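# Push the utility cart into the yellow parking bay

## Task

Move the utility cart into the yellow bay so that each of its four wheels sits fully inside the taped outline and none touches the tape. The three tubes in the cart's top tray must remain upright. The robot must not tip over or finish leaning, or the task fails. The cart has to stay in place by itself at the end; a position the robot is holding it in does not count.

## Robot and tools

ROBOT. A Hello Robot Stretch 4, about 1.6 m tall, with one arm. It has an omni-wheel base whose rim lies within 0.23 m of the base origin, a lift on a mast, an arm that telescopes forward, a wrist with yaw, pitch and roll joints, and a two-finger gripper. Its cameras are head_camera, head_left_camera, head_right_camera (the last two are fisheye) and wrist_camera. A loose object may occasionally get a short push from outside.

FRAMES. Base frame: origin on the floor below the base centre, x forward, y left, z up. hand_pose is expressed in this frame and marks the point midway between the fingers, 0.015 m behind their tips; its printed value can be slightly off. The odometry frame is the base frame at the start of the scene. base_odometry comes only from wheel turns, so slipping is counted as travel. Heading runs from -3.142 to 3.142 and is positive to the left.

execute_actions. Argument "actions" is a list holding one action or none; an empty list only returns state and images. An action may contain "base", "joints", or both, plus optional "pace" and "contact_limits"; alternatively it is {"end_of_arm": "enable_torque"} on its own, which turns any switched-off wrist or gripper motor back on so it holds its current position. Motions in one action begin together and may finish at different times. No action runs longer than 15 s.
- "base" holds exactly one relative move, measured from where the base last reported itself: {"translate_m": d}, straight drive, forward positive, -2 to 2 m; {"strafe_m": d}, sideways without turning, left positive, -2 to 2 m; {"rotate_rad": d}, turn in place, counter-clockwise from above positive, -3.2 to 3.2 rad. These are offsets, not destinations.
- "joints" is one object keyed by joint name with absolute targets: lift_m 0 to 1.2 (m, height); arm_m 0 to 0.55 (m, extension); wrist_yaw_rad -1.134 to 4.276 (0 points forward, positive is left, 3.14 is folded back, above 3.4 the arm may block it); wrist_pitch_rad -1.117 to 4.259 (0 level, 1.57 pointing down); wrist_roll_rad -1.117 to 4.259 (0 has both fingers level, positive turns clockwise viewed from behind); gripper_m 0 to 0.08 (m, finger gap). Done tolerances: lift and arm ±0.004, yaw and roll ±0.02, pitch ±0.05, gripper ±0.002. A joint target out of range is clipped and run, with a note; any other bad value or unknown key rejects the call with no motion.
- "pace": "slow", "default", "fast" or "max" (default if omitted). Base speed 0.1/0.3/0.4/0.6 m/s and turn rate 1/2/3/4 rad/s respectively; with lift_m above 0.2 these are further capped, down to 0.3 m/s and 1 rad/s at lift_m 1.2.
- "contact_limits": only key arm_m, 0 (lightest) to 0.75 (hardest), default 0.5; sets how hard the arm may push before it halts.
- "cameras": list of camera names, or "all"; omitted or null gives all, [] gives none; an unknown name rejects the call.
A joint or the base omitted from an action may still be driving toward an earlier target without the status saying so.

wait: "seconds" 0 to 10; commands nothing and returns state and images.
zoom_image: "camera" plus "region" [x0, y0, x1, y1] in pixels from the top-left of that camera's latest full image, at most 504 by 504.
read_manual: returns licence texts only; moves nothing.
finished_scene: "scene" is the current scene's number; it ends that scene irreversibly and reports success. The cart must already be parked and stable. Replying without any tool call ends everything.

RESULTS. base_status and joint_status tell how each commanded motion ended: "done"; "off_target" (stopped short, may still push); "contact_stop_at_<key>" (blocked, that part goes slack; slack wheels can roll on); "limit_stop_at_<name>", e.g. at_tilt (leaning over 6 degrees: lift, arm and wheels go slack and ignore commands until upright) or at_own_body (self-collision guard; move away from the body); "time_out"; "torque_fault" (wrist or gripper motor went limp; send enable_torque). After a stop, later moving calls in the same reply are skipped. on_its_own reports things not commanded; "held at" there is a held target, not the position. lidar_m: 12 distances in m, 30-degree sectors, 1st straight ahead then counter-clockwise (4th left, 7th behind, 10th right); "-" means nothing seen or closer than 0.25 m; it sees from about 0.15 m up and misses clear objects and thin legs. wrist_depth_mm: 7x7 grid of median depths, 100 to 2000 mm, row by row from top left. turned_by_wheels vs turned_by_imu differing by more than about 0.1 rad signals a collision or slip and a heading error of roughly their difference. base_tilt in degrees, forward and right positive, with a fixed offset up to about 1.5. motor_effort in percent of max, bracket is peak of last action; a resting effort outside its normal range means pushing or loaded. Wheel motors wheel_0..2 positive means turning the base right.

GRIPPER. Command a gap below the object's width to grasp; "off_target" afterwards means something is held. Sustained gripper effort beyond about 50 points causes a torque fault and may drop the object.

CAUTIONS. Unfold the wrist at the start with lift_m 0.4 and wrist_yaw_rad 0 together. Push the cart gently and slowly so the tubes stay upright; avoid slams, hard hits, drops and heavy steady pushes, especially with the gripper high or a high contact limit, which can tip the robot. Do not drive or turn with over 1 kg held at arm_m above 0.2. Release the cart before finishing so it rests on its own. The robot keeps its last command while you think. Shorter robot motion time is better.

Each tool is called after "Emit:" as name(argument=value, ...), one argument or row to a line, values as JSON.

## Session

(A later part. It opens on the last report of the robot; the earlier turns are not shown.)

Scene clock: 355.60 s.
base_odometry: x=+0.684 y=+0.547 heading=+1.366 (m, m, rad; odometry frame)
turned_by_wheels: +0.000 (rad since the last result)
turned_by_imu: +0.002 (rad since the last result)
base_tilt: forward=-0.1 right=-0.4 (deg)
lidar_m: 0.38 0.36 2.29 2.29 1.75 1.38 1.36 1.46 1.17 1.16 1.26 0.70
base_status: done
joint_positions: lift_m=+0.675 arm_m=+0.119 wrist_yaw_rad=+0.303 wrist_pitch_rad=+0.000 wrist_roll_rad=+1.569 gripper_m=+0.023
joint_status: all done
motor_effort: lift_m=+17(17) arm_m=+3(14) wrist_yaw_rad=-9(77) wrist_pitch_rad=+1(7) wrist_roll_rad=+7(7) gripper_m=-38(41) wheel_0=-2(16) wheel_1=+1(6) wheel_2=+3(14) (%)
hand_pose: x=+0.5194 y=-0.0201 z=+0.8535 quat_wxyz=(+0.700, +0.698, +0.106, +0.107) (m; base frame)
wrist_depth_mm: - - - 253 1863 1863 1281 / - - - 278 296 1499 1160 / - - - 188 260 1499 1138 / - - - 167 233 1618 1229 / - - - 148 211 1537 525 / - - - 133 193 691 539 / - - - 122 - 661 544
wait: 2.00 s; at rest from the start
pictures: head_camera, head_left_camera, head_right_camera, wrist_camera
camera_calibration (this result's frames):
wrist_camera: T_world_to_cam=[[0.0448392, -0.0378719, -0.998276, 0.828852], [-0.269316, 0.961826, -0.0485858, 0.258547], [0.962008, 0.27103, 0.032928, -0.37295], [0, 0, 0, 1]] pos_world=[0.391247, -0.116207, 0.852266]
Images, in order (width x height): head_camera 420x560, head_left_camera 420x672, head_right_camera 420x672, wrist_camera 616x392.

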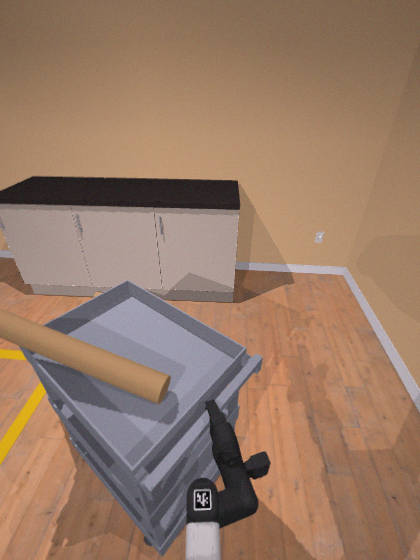

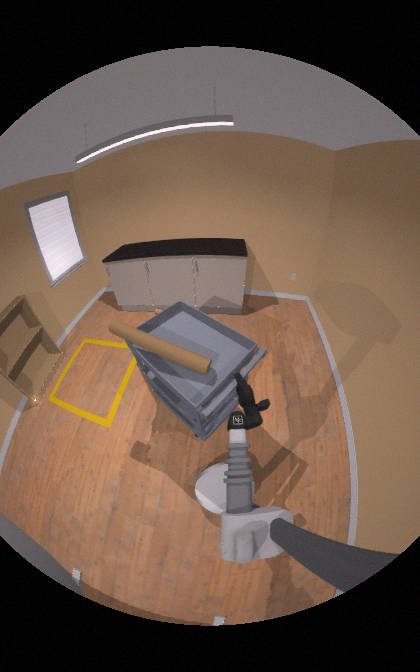

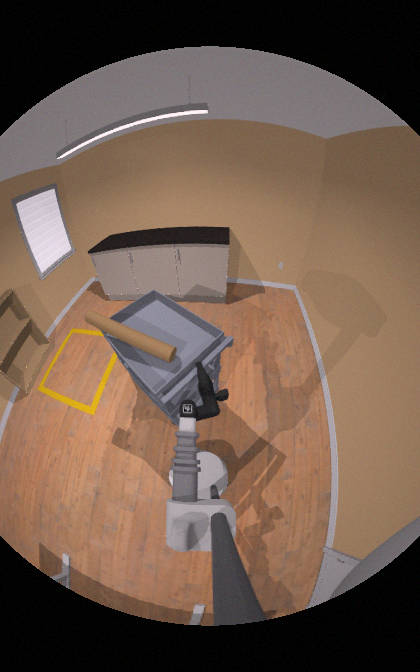

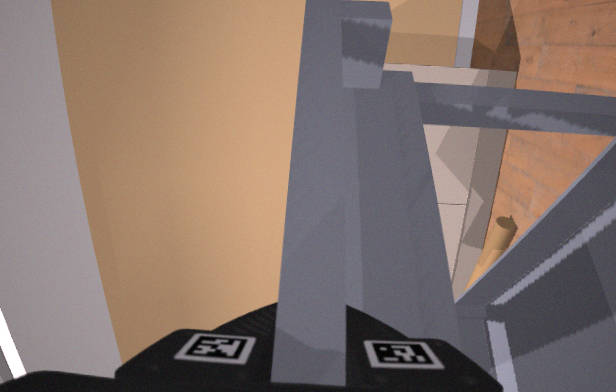

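Emit:
zoom_image(
  camera="head_camera",
  region=[0, 270, 280, 500],
)

Region (0, 270, 280, 500) of head_camera's 420x560 image, scaled by 1.800, with more detail than that image has; it fills the top 414 rows of this view, and the rest is white.

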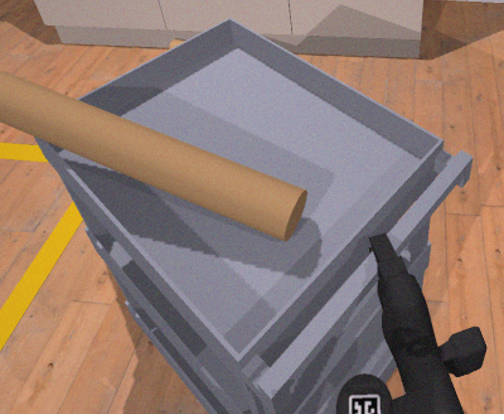

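Emit:
execute_actions(
  actions=[
    {"base": {"translate_m": 0.12}, "joints": {"wrist_yaw_rad": 0.45}, "pace": "slow"},
  ],
  cameras=["head_camera", "head_left_camera"],
)

Scene clock: 397.93 s.
base_odometry: x=+0.708 y=+0.665 heading=+1.365 (m, m, rad; odometry frame)
turned_by_wheels: +0.000 (rad since the last result)
turned_by_imu: +0.000 (rad since the last result)
base_tilt: forward=-0.1 right=-0.4 (deg)
lidar_m: 0.39 0.32 2.29 2.26 1.86 1.51 1.46 1.48 1.20 1.17 1.26 1.89
base_status: done
joint_positions: lift_m=+0.675 arm_m=+0.119 wrist_yaw_rad=+0.446 wrist_pitch_rad=+0.000 wrist_roll_rad=+1.569 gripper_m=+0.023
joint_status: all done
motor_effort: lift_m=+17(17) arm_m=+3(3) wrist_yaw_rad=+10(63) wrist_pitch_rad=+2(1) wrist_roll_rad=+6(7) gripper_m=-40(36) wheel_0=+0(10) wheel_1=+1(3) wheel_2=-4(17) (%)
hand_pose: x=+0.5199 y=+0.0129 z=+0.8535 quat_wxyz=(+0.690, +0.689, +0.156, +0.157) (m; base frame)
wrist_depth_mm: 1863 1983 1921 255 778 1255 1255 / 1983 - - 190 267 287 285 / - - - 169 240 1430 1229 / - - - 154 220 1576 500 / - - - 140 203 683 544 / - - - 130 189 715 539 / - - - 121 - 661 539
pictures: head_camera, head_left_camera
Images, in order (width x height): head_camera 420x560, head_left_camera 420x672.

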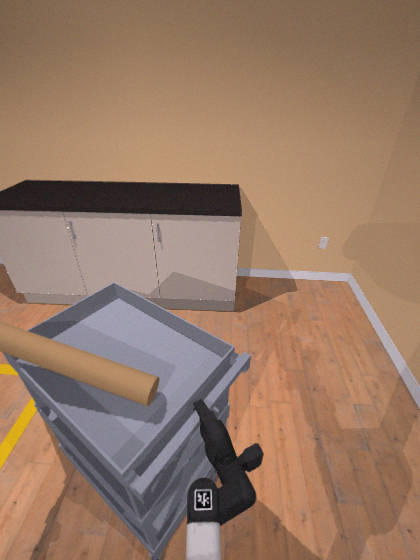

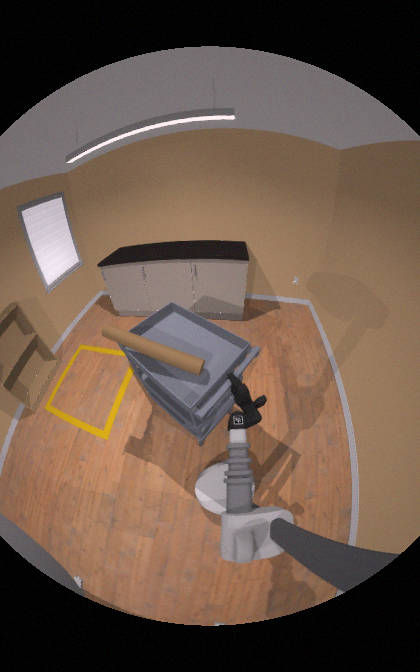

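Emit:
execute_actions(
  actions=[
    {"base": {"strafe_m": 0.25}, "pace": "slow"},
  ],
  cameras=["head_camera", "head_left_camera"],
)

Scene clock: 416.13 s.
base_odometry: x=+0.464 y=+0.716 heading=+1.365 (m, m, rad; odometry frame)
turned_by_wheels: -0.001 (rad since the last result)
turned_by_imu: -0.001 (rad since the last result)
base_tilt: forward=+0.1 right=-0.4 (deg)
lidar_m: 0.40 0.36 2.04 2.00 2.51 1.47 1.44 1.83 1.44 1.43 1.53 1.90
base_status: done
joint_positions: lift_m=+0.675 arm_m=+0.119 wrist_yaw_rad=+0.445 wrist_pitch_rad=+0.000 wrist_roll_rad=+1.570 gripper_m=+0.023
joint_status: not commanded
on_its_own: wrist_yaw_rad is at rest, and its effort (+15) is outside its rest range (-13 to +13)
motor_effort: lift_m=+17(17) arm_m=+3(3) wrist_yaw_rad=+15(32) wrist_pitch_rad=+0(2) wrist_roll_rad=+4(6) gripper_m=-39(41) wheel_0=-6(13) wheel_1=+0(3) wheel_2=-2(6) (%)
hand_pose: x=+0.5199 y=+0.0126 z=+0.8535 quat_wxyz=(+0.690, +0.689, +0.156, +0.156) (m; base frame)
wrist_depth_mm: 1863 1921 1921 188 260 1281 1255 / - - - 172 245 1366 1098 / - - - 159 228 1499 1229 / - - - 148 212 1576 517 / - - - 137 198 723 549 / - - - 128 186 668 539 / - - - 121 - 661 544
pictures: head_camera, head_left_camera
Images, in order (width x height): head_camera 420x560, head_left_camera 420x672.

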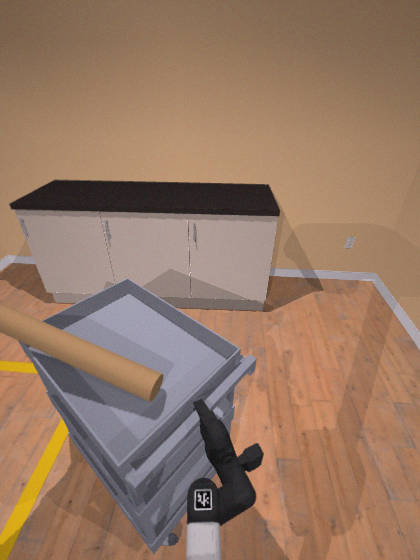

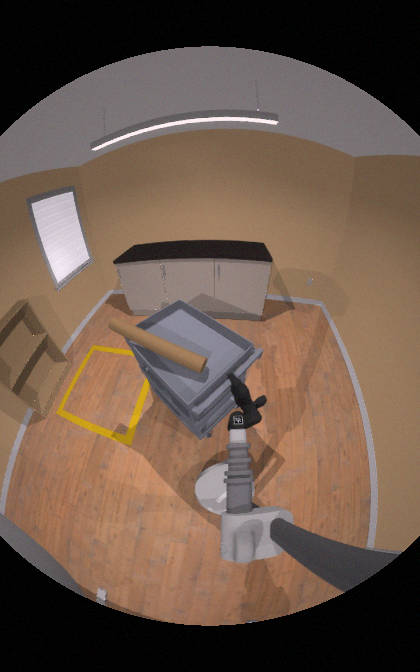

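Emit:
execute_actions(
  actions=[
    {"base": {"strafe_m": 0.5}},
  ],
  cameras=["head_camera", "head_left_camera"],
)

Scene clock: 424.00 s.
base_odometry: x=-0.026 y=+0.818 heading=+1.364 (m, m, rad; odometry frame)
turned_by_wheels: +0.000 (rad since the last result)
turned_by_imu: -0.002 (rad since the last result)
base_tilt: forward=+0.0 right=-0.4 (deg)
lidar_m: 0.42 0.40 1.54 1.50 1.97 1.39 1.37 1.52 1.95 1.92 2.07 0.63
base_status: done
joint_positions: lift_m=+0.675 arm_m=+0.119 wrist_yaw_rad=+0.447 wrist_pitch_rad=+0.000 wrist_roll_rad=+1.570 gripper_m=+0.023
joint_status: not commanded
motor_effort: lift_m=+17(17) arm_m=+3(4) wrist_yaw_rad=+8(32) wrist_pitch_rad=-1(3) wrist_roll_rad=+3(4) gripper_m=-38(40) wheel_0=-2(16) wheel_1=-2(2) wheel_2=-1(5) (%)
hand_pose: x=+0.5199 y=+0.0131 z=+0.8535 quat_wxyz=(+0.690, +0.689, +0.157, +0.157) (m; base frame)
wrist_depth_mm: 1983 1983 1983 148 216 1336 1138 / - - - 144 208 1397 1205 / - - - 139 201 1464 512 / - - - 134 194 683 559 / - - - 129 187 691 549 / - - - 125 181 668 539 / - - - 121 - 661 539
pictures: head_camera, head_left_camera
Images, in order (width x height): head_camera 420x560, head_left_camera 420x672.

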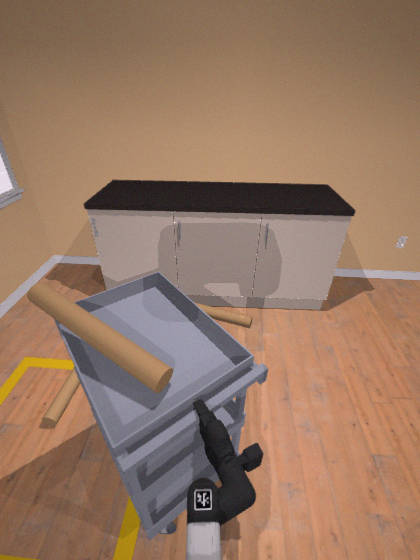

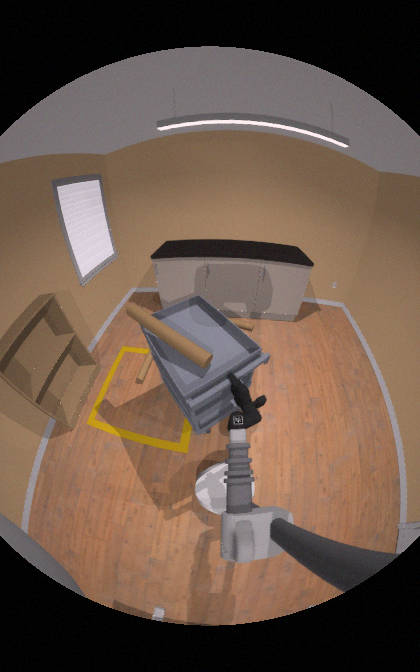

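Emit:
execute_actions(
  actions=[],
  cameras=["head_camera", "head_left_camera"],
)

Scene clock: 430.70 s.
base_odometry: x=-0.026 y=+0.818 heading=+1.364 (m, m, rad; odometry frame)
turned_by_wheels: +0.000 (rad since the last result)
turned_by_imu: +0.001 (rad since the last result)
base_tilt: forward=+0.0 right=-0.4 (deg)
lidar_m: 0.42 0.41 1.52 1.51 1.97 1.39 1.37 1.52 1.97 1.92 2.06 0.63
base_status: done
joint_positions: lift_m=+0.675 arm_m=+0.119 wrist_yaw_rad=+0.447 wrist_pitch_rad=+0.000 wrist_roll_rad=+1.570 gripper_m=+0.023
joint_status: not commanded
motor_effort: lift_m=+17(17) arm_m=+3(4) wrist_yaw_rad=+7(32) wrist_pitch_rad=+0(3) wrist_roll_rad=+3(4) gripper_m=-37(40) wheel_0=-2(16) wheel_1=-2(2) wheel_2=+0(5) (%)
hand_pose: x=+0.5199 y=+0.0131 z=+0.8535 quat_wxyz=(+0.690, +0.689, +0.157, +0.157) (m; base frame)
wrist_depth_mm: 1921 1983 1983 148 216 1308 1138 / - - - 144 208 1397 1205 / - - - 139 201 1499 512 / - - - 133 194 668 559 / - - - 129 187 683 549 / - - - 125 181 676 539 / - - - 121 - 661 539
pictures: head_camera, head_left_camera
Images, in order (width x height): head_camera 420x560, head_left_camera 420x672.

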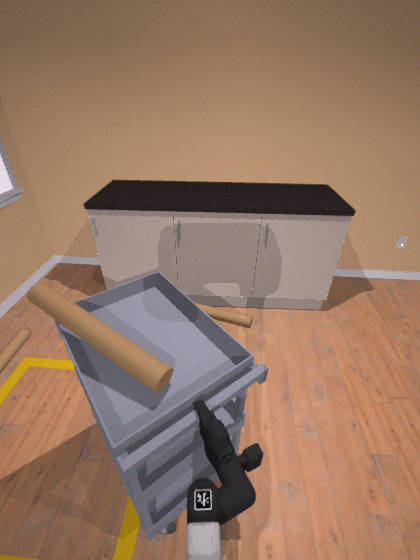

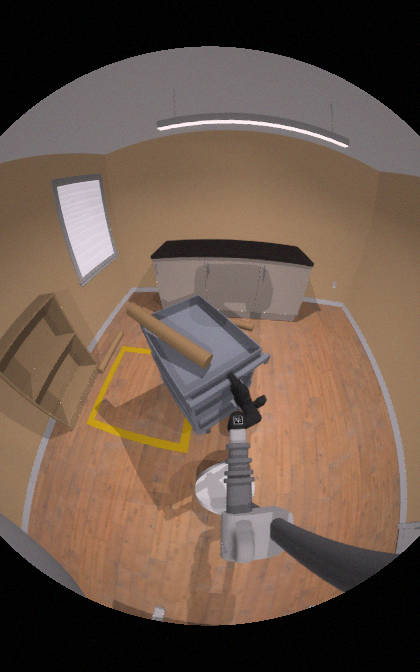

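Emit:
execute_actions(
  actions=[
    {"base": {"strafe_m": 0.5}},
  ],
  cameras=["head_camera", "head_left_camera", "head_right_camera"],
)

Scene clock: 445.53 s.
base_odometry: x=-0.515 y=+0.921 heading=+1.364 (m, m, rad; odometry frame)
turned_by_wheels: +0.000 (rad since the last result)
turned_by_imu: -0.001 (rad since the last result)
base_tilt: forward=-0.1 right=-0.4 (deg)
lidar_m: 0.46 0.46 1.02 1.15 1.41 2.13 1.33 1.44 2.48 2.41 2.61 0.56
base_status: done
joint_positions: lift_m=+0.675 arm_m=+0.119 wrist_yaw_rad=+0.447 wrist_pitch_rad=+0.000 wrist_roll_rad=+1.570 gripper_m=+0.023
joint_status: not commanded
motor_effort: lift_m=+17(17) arm_m=+3(3) wrist_yaw_rad=+8(26) wrist_pitch_rad=-1(1) wrist_roll_rad=+3(4) gripper_m=-40(39) wheel_0=+0(14) wheel_1=-1(7) wheel_2=-1(5) (%)
hand_pose: x=+0.5199 y=+0.0131 z=+0.8534 quat_wxyz=(+0.690, +0.689, +0.157, +0.157) (m; base frame)
wrist_depth_mm: - - - 112 169 1366 1281 / - - - 113 170 621 530 / - - - 114 173 654 564 / - - - 116 175 654 559 / - - - 117 176 647 544 / 1756 1756 1863 118 179 647 544 / 1537 1576 - 119 - 1464 517
pictures: head_camera, head_left_camera, head_right_camera
Images, in order (width x height): head_camera 420x560, head_left_camera 420x672, head_right_camera 420x672.

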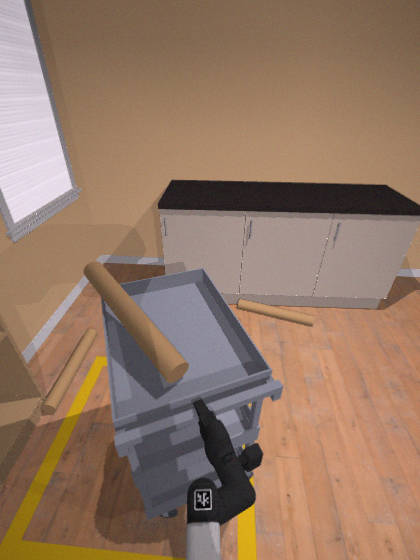

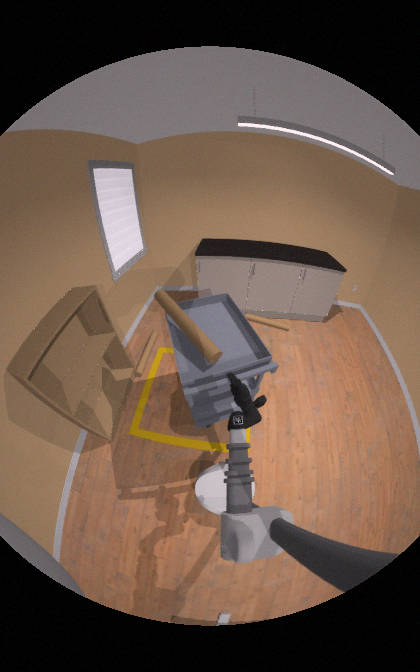

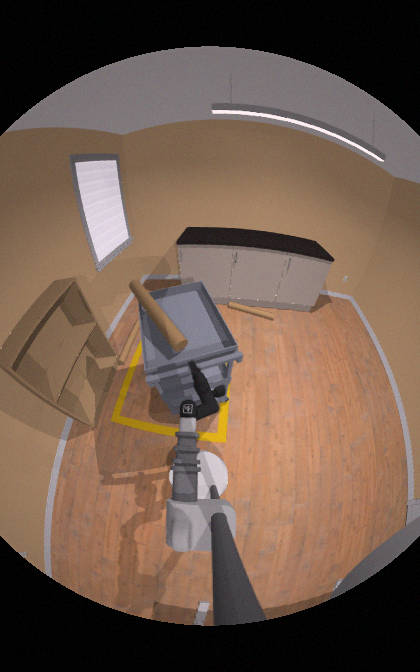

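Emit:
execute_actions(
  actions=[
    {"base": {"strafe_m": 0.17}},
  ],
  cameras=["head_camera", "head_left_camera", "head_right_camera"],
)

Scene clock: 455.83 s.
base_odometry: x=-0.682 y=+0.956 heading=+1.364 (m, m, rad; odometry frame)
turned_by_wheels: +0.000 (rad since the last result)
turned_by_imu: +0.000 (rad since the last result)
base_tilt: forward=+0.0 right=-0.4 (deg)
lidar_m: 0.48 0.48 0.86 1.16 1.25 1.86 1.32 1.40 2.13 2.60 2.78 0.54
base_status: done
joint_positions: lift_m=+0.675 arm_m=+0.119 wrist_yaw_rad=+0.448 wrist_pitch_rad=+0.000 wrist_roll_rad=+1.571 gripper_m=+0.023
joint_status: not commanded
motor_effort: lift_m=+17(17) arm_m=+4(3) wrist_yaw_rad=+5(21) wrist_pitch_rad=-2(1) wrist_roll_rad=+2(3) gripper_m=-36(39) wheel_0=+0(15) wheel_1=+0(9) wheel_2=+0(4) (%)
hand_pose: x=+0.5199 y=+0.0133 z=+0.8534 quat_wxyz=(+0.690, +0.689, +0.157, +0.157) (m; base frame)
wrist_depth_mm: - - - - 151 151 525 / - - - 101 156 156 559 / - - - 103 160 163 559 / - - - 106 166 647 554 / 1921 1863 1921 110 173 647 549 / 1537 1576 1618 114 178 627 525 / 1336 1366 - 118 - 1397 484
pictures: head_camera, head_left_camera, head_right_camera
Images, in order (width x height): head_camera 420x560, head_left_camera 420x672, head_right_camera 420x672.

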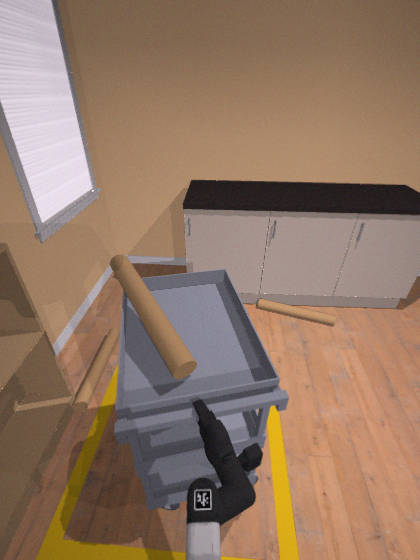

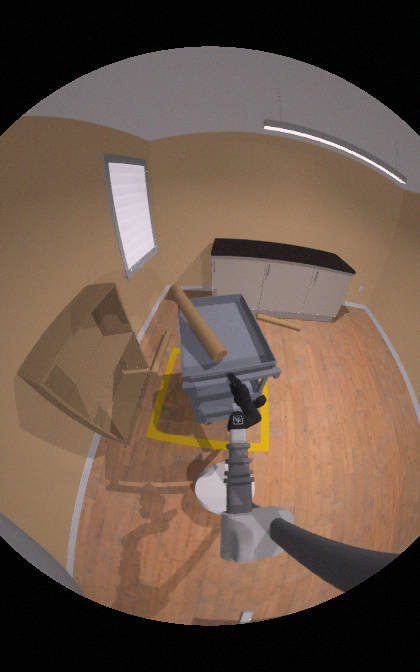

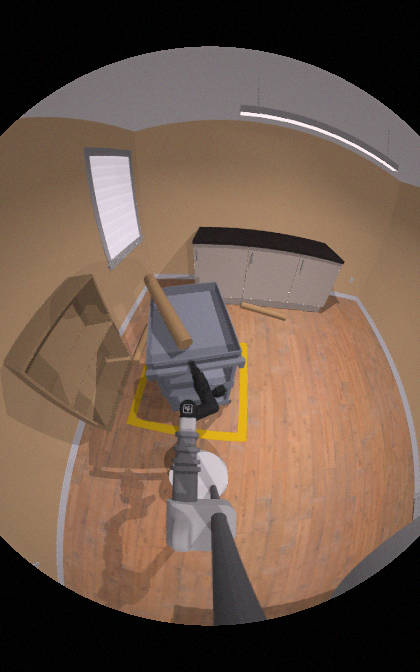

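Emit:
execute_actions(
  actions=[
    {"joints": {"gripper_m": 0.08}},
  ],
  cameras=[],
)

Emit:
execute_actions(
  actions=[
    {"joints": {"arm_m": 0.0}},
  ],
  cameras=["head_camera"],
)

Scene clock: 478.50 s.
base_odometry: x=-0.682 y=+0.956 heading=+1.364 (m, m, rad; odometry frame)
turned_by_wheels: +0.000 (rad since the last result)
turned_by_imu: +0.001 (rad since the last result)
base_tilt: forward=+0.0 right=-0.4 (deg)
lidar_m: 0.48 0.48 0.86 1.16 1.24 1.86 1.31 1.41 2.13 2.60 2.78 0.54
base_status: not commanded
joint_positions: lift_m=+0.675 arm_m=+0.119 wrist_yaw_rad=+0.449 wrist_pitch_rad=+0.003 wrist_roll_rad=+1.571 gripper_m=+0.080
joint_status: all done
motor_effort: lift_m=+17(17) arm_m=+3(3) wrist_yaw_rad=+1(5) wrist_pitch_rad=-8(8) wrist_roll_rad=+1(3) gripper_m=+4(37) wheel_0=+0(0) wheel_1=+0(0) wheel_2=+0(1) (%)
hand_pose: x=+0.5199 y=+0.0137 z=+0.8529 quat_wxyz=(+0.690, +0.689, +0.158, +0.157) (m; base frame)
wrist_depth_mm: - - - - 151 150 535 / - - - 100 156 156 554 / - - - 103 160 163 554 / - - - 106 167 647 559 / 1808 1921 1921 110 173 640 549 / 1499 1576 1537 114 178 615 521 / - - 1308 119 183 106 -
pictures: none
No camera images: the call's "cameras" was empty. Leave "cameras" out to get every camera's image.

Scene clock: 479.87 s.
base_odometry: x=-0.682 y=+0.956 heading=+1.364 (m, m, rad; odometry frame)
turned_by_wheels: +0.000 (rad since the last result)
turned_by_imu: +0.000 (rad since the last result)
base_tilt: forward=+0.0 right=-0.3 (deg)
lidar_m: 0.47 0.49 0.86 1.15 1.24 1.86 1.32 1.41 2.11 2.59 2.81 0.54
base_status: not commanded
joint_positions: lift_m=+0.675 arm_m=+0.002 wrist_yaw_rad=+0.450 wrist_pitch_rad=+0.003 wrist_roll_rad=+1.571 gripper_m=+0.080
joint_status: all done
motor_effort: lift_m=+17(17) arm_m=-8(7) wrist_yaw_rad=+0(1) wrist_pitch_rad=-10(8) wrist_roll_rad=+1(1) gripper_m=+4(3) wheel_0=+0(0) wheel_1=+0(0) wheel_2=+0(0) (%)
hand_pose: x=+0.4022 y=+0.0138 z=+0.8528 quat_wxyz=(+0.690, +0.689, +0.159, +0.157) (m; base frame)
wrist_depth_mm: - - - 258 259 768 544 / - - - 267 267 809 559 / - - - 270 277 809 559 / - - - 228 287 788 559 / 1863 1921 1983 293 298 732 544 / 1537 1576 1537 306 307 1576 504 / - - 991 315 312 106 -
pictures: head_camera
Images, in order (width x height): head_camera 420x560.

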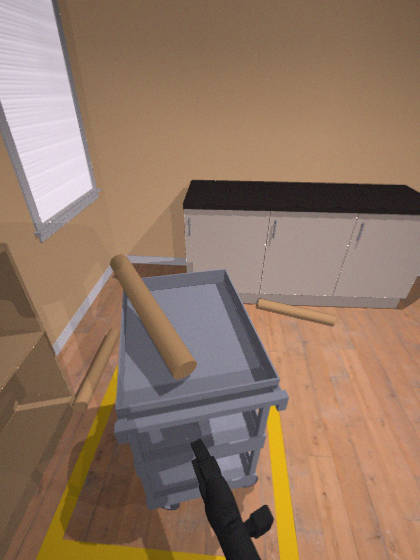

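Emit:
execute_actions(
  actions=[
    {"base": {"rotate_rad": 0.548}, "joints": {"lift_m": 1.15, "wrist_yaw_rad": 0.0, "wrist_roll_rad": 0.0, "wrist_pitch_rad": 1.4}},
  ],
  cameras=[],
)

Emit:
execute_actions(
  actions=[
    {"base": {"strafe_m": -0.21}, "joints": {"arm_m": 0.3}},
  ],
  cameras=["head_camera", "wrist_camera", "head_right_camera"],
)

Scene clock: 489.70 s.
base_odometry: x=-0.681 y=+0.956 heading=+1.912 (m, m, rad; odometry frame)
turned_by_wheels: +0.548 (rad since the last result)
turned_by_imu: +0.543 (rad since the last result)
base_tilt: forward=-0.1 right=-0.5 (deg)
lidar_m: 0.49 0.84 1.16 1.26 1.92 1.31 1.43 2.63 2.58 2.81 0.53 0.48
base_status: done
joint_positions: lift_m=+1.150 arm_m=+0.002 wrist_yaw_rad=+0.000 wrist_pitch_rad=+1.401 wrist_roll_rad=+0.000 gripper_m=+0.080
joint_status: all done
motor_effort: lift_m=+25(26) arm_m=-8(8) wrist_yaw_rad=-2(7) wrist_pitch_rad=-2(6) wrist_roll_rad=+0(4) gripper_m=+4(4) wheel_0=-3(8) wheel_1=+0(5) wheel_2=-1(7) (%)
hand_pose: x=+0.2087 y=-0.0874 z=+1.1182 quat_wxyz=(+0.765, +0.000, +0.644, +0.000) (m; base frame)
wrist_depth_mm: 904 1281 1308 521 530 525 530 / 1182 1255 1397 866 459 469 512 / 1308 1336 1336 1336 820 820 436 / 1281 1308 1308 1281 1138 1098 1255 / 1281 1281 1255 1255 1229 1229 1229 / 1255 1229 1008 1025 1205 1205 1182 / - - 991 1008 1182 106 -
pictures: none
No camera images: the call's "cameras" was empty. Leave "cameras" out to get every camera's image.

Scene clock: 491.70 s.
base_odometry: x=-0.484 y=+1.026 heading=+1.912 (m, m, rad; odometry frame)
turned_by_wheels: +0.000 (rad since the last result)
turned_by_imu: +0.000 (rad since the last result)
base_tilt: forward=+0.0 right=-0.5 (deg)
lidar_m: 0.39 0.51 1.00 1.44 2.20 1.43 1.58 2.46 2.42 2.63 1.85 0.40
base_status: done
joint_positions: lift_m=+1.150 arm_m=+0.299 wrist_yaw_rad=+0.000 wrist_pitch_rad=+1.400 wrist_roll_rad=+0.000 gripper_m=+0.080
joint_status: all done
motor_effort: lift_m=+25(25) arm_m=+8(8) wrist_yaw_rad=-2(1) wrist_pitch_rad=-3(2) wrist_roll_rad=+1(0) gripper_m=+3(3) wheel_0=-2(9) wheel_1=+2(7) wheel_2=+0(2) (%)
hand_pose: x=+0.5056 y=-0.0874 z=+1.1182 quat_wxyz=(+0.765, +0.000, +0.644, +0.000) (m; base frame)
wrist_depth_mm: 759 1229 1160 418 525 525 521 / 1138 1255 512 418 517 512 508 / 1229 1255 500 413 500 492 484 / 1182 1229 488 407 480 480 473 / 1255 480 477 473 466 466 1229 / 1229 399 430 466 452 452 1182 / - - 389 397 382 106 -
pictures: head_camera, head_right_camera, wrist_camera
camera_calibration (this result's frames):
wrist_camera: T_world_to_cam=[[0.0524606, -0.998359, -0.0229623, -0.0872196], [-0.979, -0.0468802, -0.198396, 0.770588], [0.196994, 0.0328881, -0.979853, 1.14833], [0, 0, 0, 1]] pos_world=[0.532767, -0.0887175, 1.27607]
Images, in order (width x height): head_camera 420x560, head_right_camera 420x672, wrist_camera 616x392.

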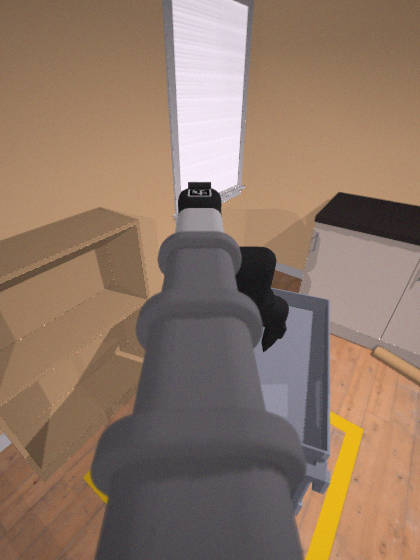

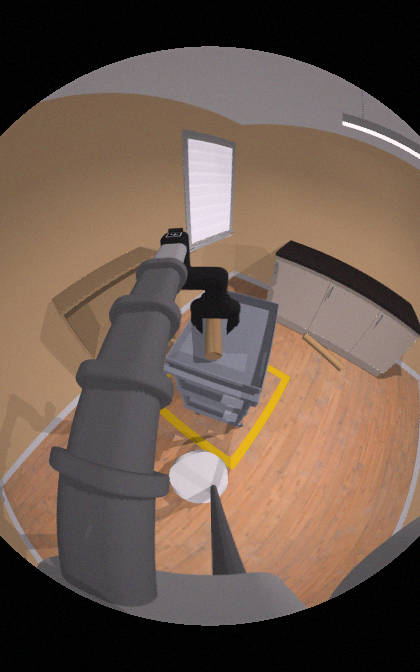

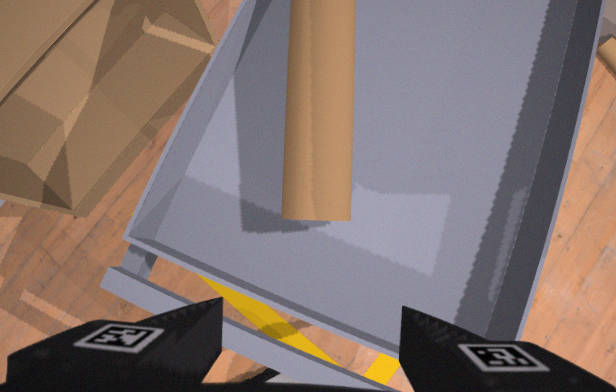

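Emit:
zoom_image(
  camera="wrist_camera",
  region=[250, 150, 390, 240],
)

Region (250, 150, 390, 240) of wrist_camera's 616x392 image, scaled by 3.600; it fills the top 324 rows of this view, and the rest is white.

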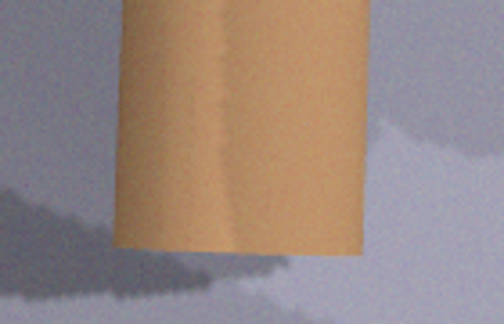

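Emit:
execute_actions(
  actions=[
    {"base": {"translate_m": 0.14}, "joints": {"arm_m": 0.53}},
  ],
  cameras=["wrist_camera", "head_right_camera"],
)

Scene clock: 517.47 s.
base_odometry: x=-0.530 y=+1.158 heading=+1.912 (m, m, rad; odometry frame)
turned_by_wheels: +0.000 (rad since the last result)
turned_by_imu: +0.001 (rad since the last result)
base_tilt: forward=+0.0 right=-0.5 (deg)
lidar_m: 0.28 0.35 0.91 1.33 2.05 1.54 1.70 2.54 2.52 2.21 0.30 0.26
base_status: done
joint_positions: lift_m=+1.150 arm_m=+0.529 wrist_yaw_rad=+0.000 wrist_pitch_rad=+1.400 wrist_roll_rad=+0.000 gripper_m=+0.080
joint_status: all done
motor_effort: lift_m=+25(25) arm_m=+8(9) wrist_yaw_rad=-1(1) wrist_pitch_rad=-1(3) wrist_roll_rad=+1(1) gripper_m=+5(3) wheel_0=+0(4) wheel_1=+1(6) wheel_2=+0(10) (%)
hand_pose: x=+0.7356 y=-0.0874 z=+1.1182 quat_wxyz=(+0.765, +0.000, +0.644, +0.000) (m; base frame)
wrist_depth_mm: 741 1025 1366 366 1366 1366 1118 / 715 891 1366 359 1336 1366 1336 / 707 1205 1229 357 484 1281 1308 / 1138 1182 1281 357 484 477 473 / 1182 1255 1255 355 473 466 466 / 1138 1229 455 351 462 452 449 / - - 445 349 442 106 -
pictures: head_right_camera, wrist_camera
camera_calibration (this result's frames):
wrist_camera: T_world_to_cam=[[0.0524272, -0.998361, -0.0229582, -0.0992673], [-0.978991, -0.0468465, -0.198449, 0.995817], [0.197048, 0.03288, -0.979842, 1.10297], [0, 0, 0, 1]] pos_world=[0.762762, -0.0887197, 1.27608]
Images, in order (width x height): head_right_camera 420x672, wrist_camera 616x392.

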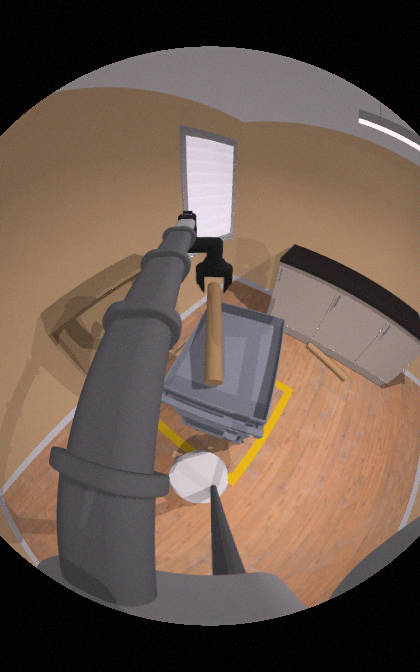

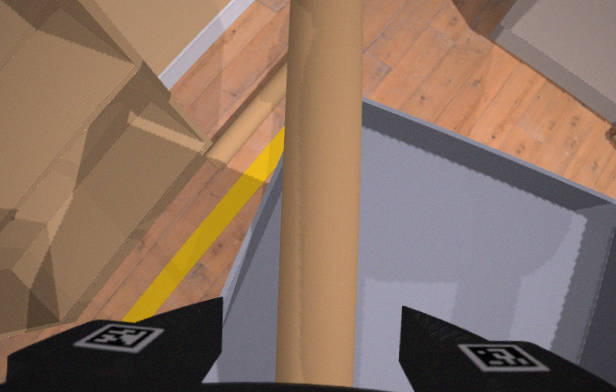

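Emit:
execute_actions(
  actions=[
    {"base": {"translate_m": 0.015}, "joints": {"arm_m": 0.55, "lift_m": 0.975}},
  ],
  cameras=["wrist_camera", "head_camera"],
)

Scene clock: 534.83 s.
base_odometry: x=-0.535 y=+1.172 heading=+1.912 (m, m, rad; odometry frame)
turned_by_wheels: +0.000 (rad since the last result)
turned_by_imu: +0.001 (rad since the last result)
base_tilt: forward=+0.0 right=-0.4 (deg)
lidar_m: 0.26 0.32 0.90 1.36 2.01 1.56 1.72 2.54 2.52 2.21 0.28 0.25
base_status: done
joint_positions: lift_m=+0.975 arm_m=+0.549 wrist_yaw_rad=+0.000 wrist_pitch_rad=+1.401 wrist_roll_rad=+0.000 gripper_m=+0.080
joint_status: all done
motor_effort: lift_m=+15(22) arm_m=+8(8) wrist_yaw_rad=-1(2) wrist_pitch_rad=-3(3) wrist_roll_rad=+1(1) gripper_m=+3(4) wheel_0=+0(5) wheel_1=+1(4) wheel_2=-1(7) (%)
hand_pose: x=+0.7555 y=-0.0874 z=+0.9440 quat_wxyz=(+0.765, +0.000, +0.644, +0.000) (m; base frame)
wrist_depth_mm: 549 1025 1205 179 204 1205 1160 / 854 1042 1160 178 202 277 1182 / 976 1042 1078 176 202 312 287 / 1025 1042 1098 175 303 304 304 / 991 1078 283 174 296 296 297 / 1008 1078 229 173 186 289 287 / - - 184 172 175 106 -
pictures: head_camera, wrist_camera
camera_calibration (this result's frames):
wrist_camera: T_world_to_cam=[[0.0523812, -0.998363, -0.0229683, -0.104269], [-0.979031, -0.0468057, -0.198261, 0.980622], [0.196861, 0.0328718, -0.97988, 0.928545], [0, 0, 0, 1]] pos_world=[0.782727, -0.0887224, 1.10189]
Images, in order (width x height): head_camera 420x560, wrist_camera 616x392.

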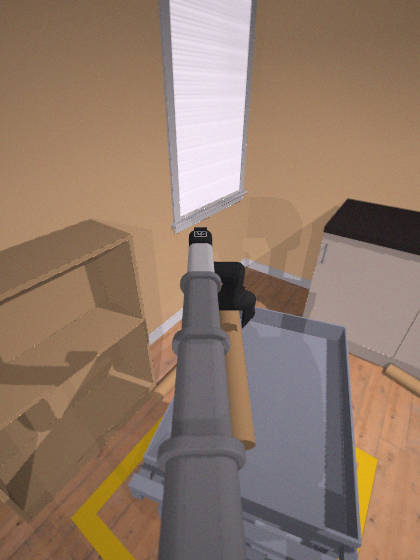

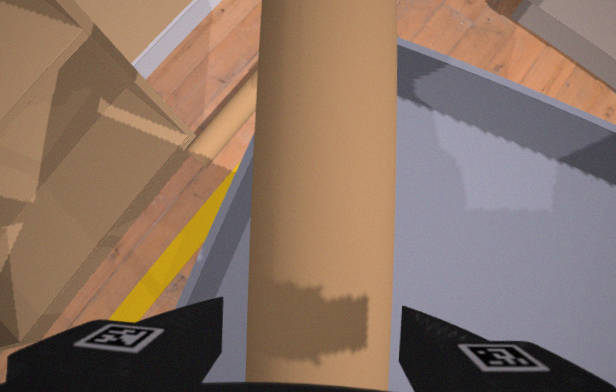

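Emit:
execute_actions(
  actions=[
    {"base": {"strafe_m": -0.004}, "joints": {"lift_m": 0.945}, "pace": "slow"},
  ],
  cameras=["wrist_camera"],
)

Scene clock: 543.23 s.
base_odometry: x=-0.532 y=+1.174 heading=+1.912 (m, m, rad; odometry frame)
turned_by_wheels: +0.000 (rad since the last result)
turned_by_imu: +0.001 (rad since the last result)
base_tilt: forward=+0.1 right=-0.4 (deg)
lidar_m: 0.25 0.33 0.91 1.34 2.03 1.54 1.71 2.56 2.52 2.20 0.28 0.25
base_status: done
joint_positions: lift_m=+0.945 arm_m=+0.549 wrist_yaw_rad=+0.000 wrist_pitch_rad=+1.401 wrist_roll_rad=+0.000 gripper_m=+0.080
joint_status: all done
motor_effort: lift_m=+15(15) arm_m=+8(8) wrist_yaw_rad=-2(0) wrist_pitch_rad=-2(2) wrist_roll_rad=+1(1) gripper_m=+1(2) wheel_0=+1(4) wheel_1=-2(3) wheel_2=+0(2) (%)
hand_pose: x=+0.7555 y=-0.0874 z=+0.9141 quat_wxyz=(+0.765, +0.000, +0.644, +0.000) (m; base frame)
wrist_depth_mm: 521 1042 1182 148 166 1160 1138 / 866 1042 1138 147 164 256 238 / 991 1008 1042 146 164 283 279 / 1008 1008 211 145 164 276 274 / 960 1042 204 144 165 267 267 / 1025 1025 153 143 154 262 259 / - - 147 142 145 106 -
pictures: wrist_camera
camera_calibration (this result's frames):
wrist_camera: T_world_to_cam=[[0.0523807, -0.998363, -0.0229683, -0.104957], [-0.979031, -0.0468053, -0.198261, 0.97468], [0.196861, 0.0328717, -0.97988, 0.899177], [0, 0, 0, 1]] pos_world=[0.782727, -0.0887224, 1.07192]
Images, in order (width x height): wrist_camera 616x392.

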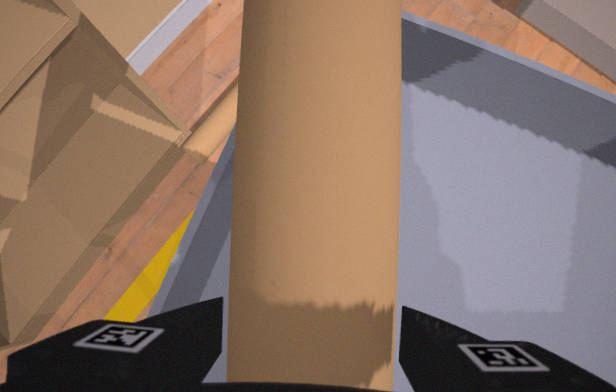

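Emit:
execute_actions(
  actions=[
    {"joints": {"lift_m": 0.918}, "pace": "slow"},
  ],
  cameras=["wrist_camera"],
)

Scene clock: 547.13 s.
base_odometry: x=-0.532 y=+1.174 heading=+1.912 (m, m, rad; odometry frame)
turned_by_wheels: +0.000 (rad since the last result)
turned_by_imu: +0.001 (rad since the last result)
base_tilt: forward=+0.0 right=-0.4 (deg)
lidar_m: 0.26 0.33 0.90 1.35 2.03 1.57 1.71 2.55 2.52 2.21 0.27 0.25
base_status: not commanded
joint_positions: lift_m=+0.919 arm_m=+0.549 wrist_yaw_rad=-0.002 wrist_pitch_rad=+1.401 wrist_roll_rad=+0.000 gripper_m=+0.080
joint_status: all done
motor_effort: lift_m=+3(12) arm_m=+8(8) wrist_yaw_rad=+3(5) wrist_pitch_rad=-3(5) wrist_roll_rad=+1(1) gripper_m=-1(1) wheel_0=+0(1) wheel_1=-2(2) wheel_2=-3(3) (%)
hand_pose: x=+0.7552 y=-0.0875 z=+0.8880 quat_wxyz=(+0.764, +0.000, +0.645, -0.001) (m; base frame)
wrist_depth_mm: 564 1042 1182 131 143 217 1118 / 866 1025 1098 129 141 253 224 / 976 991 196 128 140 266 264 / 960 1008 190 127 139 257 257 / 931 1042 189 126 139 250 249 / 991 201 138 125 139 243 242 / - - 131 124 129 106 -
pictures: wrist_camera
camera_calibration (this result's frames):
wrist_camera: T_world_to_cam=[[0.0508261, -0.998442, -0.0230119, -0.104389], [-0.979269, -0.0452997, -0.197432, 0.968777], [0.196082, 0.0325695, -0.980046, 0.874389], [0, 0, 0, 1]] pos_world=[0.782548, -0.0888195, 1.04581]
Images, in order (width x height): wrist_camera 616x392.

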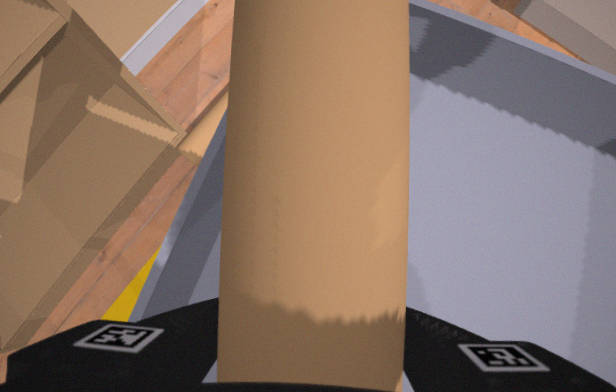

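Emit:
execute_actions(
  actions=[
    {"joints": {"gripper_m": 0.07}, "pace": "slow"},
  ],
  cameras=["wrist_camera"],
)

Scene clock: 551.00 s.
base_odometry: x=-0.532 y=+1.174 heading=+1.912 (m, m, rad; odometry frame)
turned_by_wheels: +0.000 (rad since the last result)
turned_by_imu: +0.001 (rad since the last result)
base_tilt: forward=-0.2 right=-0.5 (deg)
lidar_m: 0.26 0.34 0.91 1.36 2.05 1.56 1.72 2.54 2.51 2.17 0.29 0.25
base_status: not commanded
joint_positions: lift_m=+0.919 arm_m=+0.549 wrist_yaw_rad=-0.002 wrist_pitch_rad=+1.401 wrist_roll_rad=+0.000 gripper_m=+0.078
joint_status: gripper_m off_target (ended at +0.078, target +0.070)
on_its_own: gripper_m is held at +0.076, not at your +0.070, by its contact guard: the fingers met something
motor_effort: lift_m=+4(3) arm_m=+8(8) wrist_yaw_rad=+3(4) wrist_pitch_rad=-4(3) wrist_roll_rad=+1(1) gripper_m=-21(21) wheel_0=+0(0) wheel_1=-2(2) wheel_2=-3(3) (%)
hand_pose: x=+0.7552 y=-0.0875 z=+0.8880 quat_wxyz=(+0.764, +0.001, +0.645, -0.001) (m; base frame)
wrist_depth_mm: 564 1025 1160 131 143 216 1138 / 854 1008 1138 129 142 253 225 / 976 991 196 128 141 265 264 / 976 1008 190 127 140 258 257 / 960 1042 189 126 139 250 250 / 991 201 138 125 139 242 241 / - - 131 124 129 106 -
pictures: wrist_camera
camera_calibration (this result's frames):
wrist_camera: T_world_to_cam=[[0.0507081, -0.998448, -0.0230122, -0.104304], [-0.979275, -0.0451839, -0.197432, 0.968781], [0.196086, 0.0325467, -0.980046, 0.874386], [0, 0, 0, 1]] pos_world=[0.782537, -0.088827, 1.04581]
Images, in order (width x height): wrist_camera 616x392.

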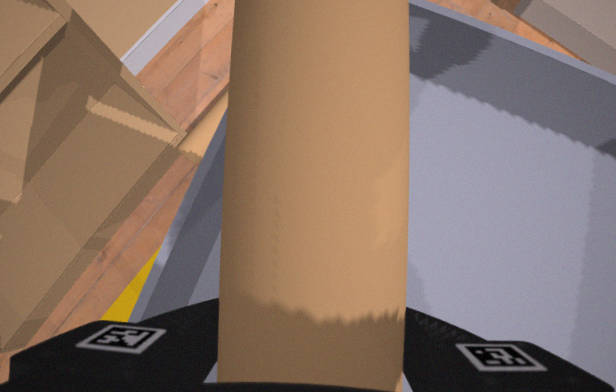

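Emit:
execute_actions(
  actions=[
    {"joints": {"lift_m": 1.0}, "pace": "slow"},
  ],
  cameras=["wrist_camera", "head_camera"],
)

Scene clock: 555.57 s.
base_odometry: x=-0.532 y=+1.174 heading=+1.912 (m, m, rad; odometry frame)
turned_by_wheels: +0.000 (rad since the last result)
turned_by_imu: +0.001 (rad since the last result)
base_tilt: forward=+0.1 right=-0.5 (deg)
lidar_m: 0.25 0.31 0.91 1.34 2.05 1.55 1.72 2.56 2.51 2.22 0.29 0.25
base_status: not commanded
joint_positions: lift_m=+0.999 arm_m=+0.549 wrist_yaw_rad=+0.000 wrist_pitch_rad=+1.401 wrist_roll_rad=+0.000 gripper_m=+0.078
joint_status: all done
on_its_own: gripper_m is held at +0.076, not at your +0.070, by its contact guard: the fingers met something
motor_effort: lift_m=+27(30) arm_m=+8(8) wrist_yaw_rad=+0(3) wrist_pitch_rad=-4(4) wrist_roll_rad=+2(1) gripper_m=-22(23) wheel_0=+0(0) wheel_1=-1(2) wheel_2=-2(3) (%)
hand_pose: x=+0.7554 y=-0.0874 z=+0.9680 quat_wxyz=(+0.765, +0.000, +0.645, +0.000) (m; base frame)
wrist_depth_mm: 569 1025 1182 128 138 1229 1160 / 569 1060 1182 127 138 1182 1182 / 991 1078 1078 126 138 334 301 / 1042 1060 1138 126 138 327 325 / 1025 1098 154 125 138 320 317 / 1025 1078 138 125 138 310 309 / - - 132 124 129 106 -
pictures: head_camera, wrist_camera
camera_calibration (this result's frames):
wrist_camera: T_world_to_cam=[[0.0519134, -0.998387, -0.0229881, -0.103359], [-0.979128, -0.0463556, -0.197889, 0.985022], [0.196504, 0.0327813, -0.979955, 0.952395], [0, 0, 0, 1]] pos_world=[0.782679, -0.0887514, 1.12585]
Images, in order (width x height): head_camera 420x560, wrist_camera 616x392.

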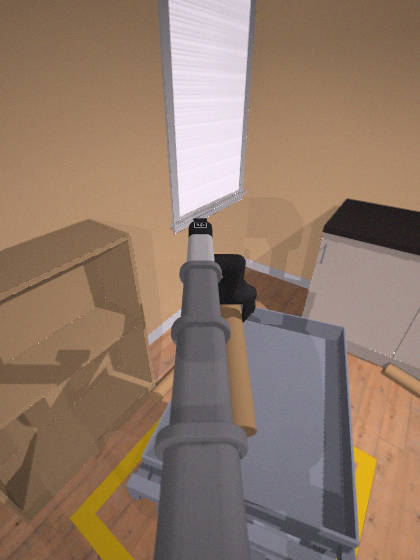

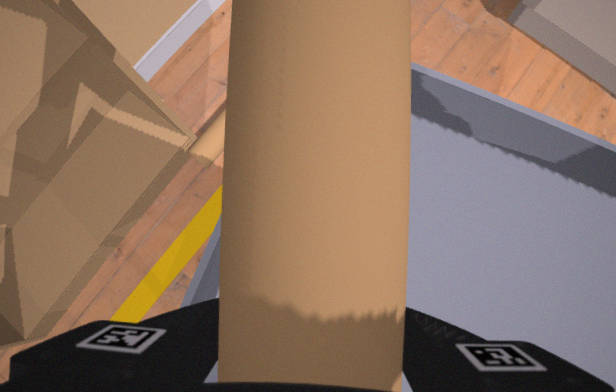

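Emit:
execute_actions(
  actions=[
    {"joints": {"lift_m": 1.19, "arm_m": 0.35}, "pace": "slow"},
  ],
  cameras=["wrist_camera"],
)

Emit:
execute_actions(
  actions=[
    {"joints": {"wrist_pitch_rad": 1.1}, "pace": "slow"},
  ],
  cameras=["wrist_camera"],
)

Scene clock: 573.90 s.
base_odometry: x=-0.532 y=+1.174 heading=+1.912 (m, m, rad; odometry frame)
turned_by_wheels: +0.000 (rad since the last result)
turned_by_imu: +0.001 (rad since the last result)
base_tilt: forward=-0.1 right=-0.4 (deg)
lidar_m: 0.25 0.31 0.90 1.33 2.02 1.55 1.73 2.55 2.50 2.20 0.30 0.25
base_status: not commanded
joint_positions: lift_m=+1.189 arm_m=+0.351 wrist_yaw_rad=+0.000 wrist_pitch_rad=+1.401 wrist_roll_rad=+0.000 gripper_m=+0.078
joint_status: all done
on_its_own: gripper_m is held at +0.076, not at your +0.070, by its contact guard: the fingers met something
motor_effort: lift_m=+27(30) arm_m=-8(8) wrist_yaw_rad=+0(1) wrist_pitch_rad=-3(5) wrist_roll_rad=+1(1) gripper_m=-23(21) wheel_0=+0(0) wheel_1=-1(1) wheel_2=-1(2) (%)
hand_pose: x=+0.5583 y=-0.0874 z=+1.1580 quat_wxyz=(+0.765, +0.000, +0.645, +0.000) (m; base frame)
wrist_depth_mm: 788 798 1336 128 138 1397 1308 / 768 1229 1205 127 138 544 539 / 1160 1255 1281 127 138 530 530 / 1255 1255 469 126 138 517 512 / 1205 1281 154 125 138 504 496 / 1281 1308 138 125 139 492 469 / - - 132 124 129 106 -
pictures: wrist_camera
camera_calibration (this result's frames):
wrist_camera: T_world_to_cam=[[0.0520755, -0.998378, -0.0229908, -0.088839], [-0.97913, -0.0465156, -0.197839, 0.829554], [0.196449, 0.0328135, -0.979965, 1.17736], [0, 0, 0, 1]] pos_world=[0.585576, -0.0887411, 1.31585]
Images, in order (width x height): wrist_camera 616x392.

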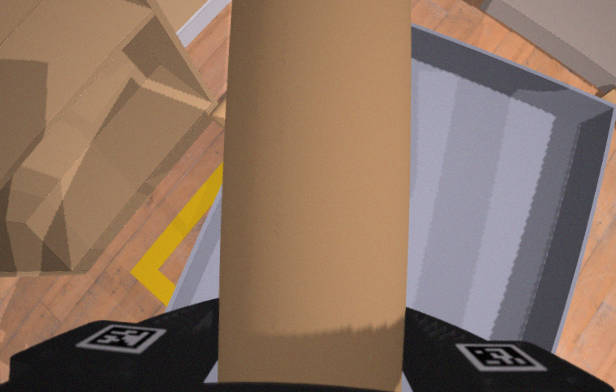

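Scene clock: 574.73 s.
base_odometry: x=-0.532 y=+1.174 heading=+1.912 (m, m, rad; odometry frame)
turned_by_wheels: +0.000 (rad since the last result)
turned_by_imu: +0.000 (rad since the last result)
base_tilt: forward=+0.2 right=-0.4 (deg)
lidar_m: 0.25 0.32 0.91 1.36 2.04 1.55 1.72 2.55 2.52 2.21 0.30 0.25
base_status: not commanded
joint_positions: lift_m=+1.189 arm_m=+0.351 wrist_yaw_rad=+0.000 wrist_pitch_rad=+1.104 wrist_roll_rad=+0.000 gripper_m=+0.078
joint_status: all done
on_its_own: gripper_m is held at +0.076, not at your +0.070, by its contact guard: the fingers met something
motor_effort: lift_m=+27(27) arm_m=-8(8) wrist_yaw_rad=+0(0) wrist_pitch_rad=-11(15) wrist_roll_rad=+1(1) gripper_m=-19(20) wheel_0=+0(0) wheel_1=-1(1) wheel_2=-2(1) (%)
hand_pose: x=+0.6181 y=-0.0874 z=+1.1777 quat_wxyz=(+0.852, +0.000, +0.524, +0.000) (m; base frame)
wrist_depth_mm: 750 976 1118 125 135 1863 1042 / 866 946 1229 125 135 1661 1138 / 878 891 1430 125 135 1576 1281 / 809 1308 1205 125 136 574 1464 / 1160 1281 151 124 137 559 544 / 1205 1205 138 124 138 517 508 / - - 131 124 130 106 -
pictures: wrist_camera
camera_calibration (this result's frames):
wrist_camera: T_world_to_cam=[[0.0567236, -0.998368, -0.00664061, -0.113625], [-0.878154, -0.0467268, -0.476091, 1.1573], [0.475003, 0.032837, -0.879371, 0.894309], [0, 0, 0, 1]] pos_world=[0.597934, -0.0887287, 1.33666]
Images, in order (width x height): wrist_camera 616x392.

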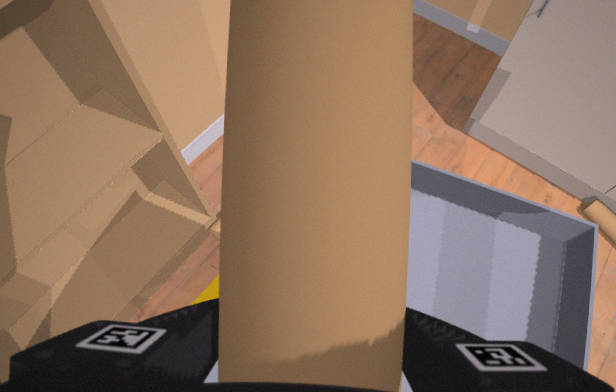

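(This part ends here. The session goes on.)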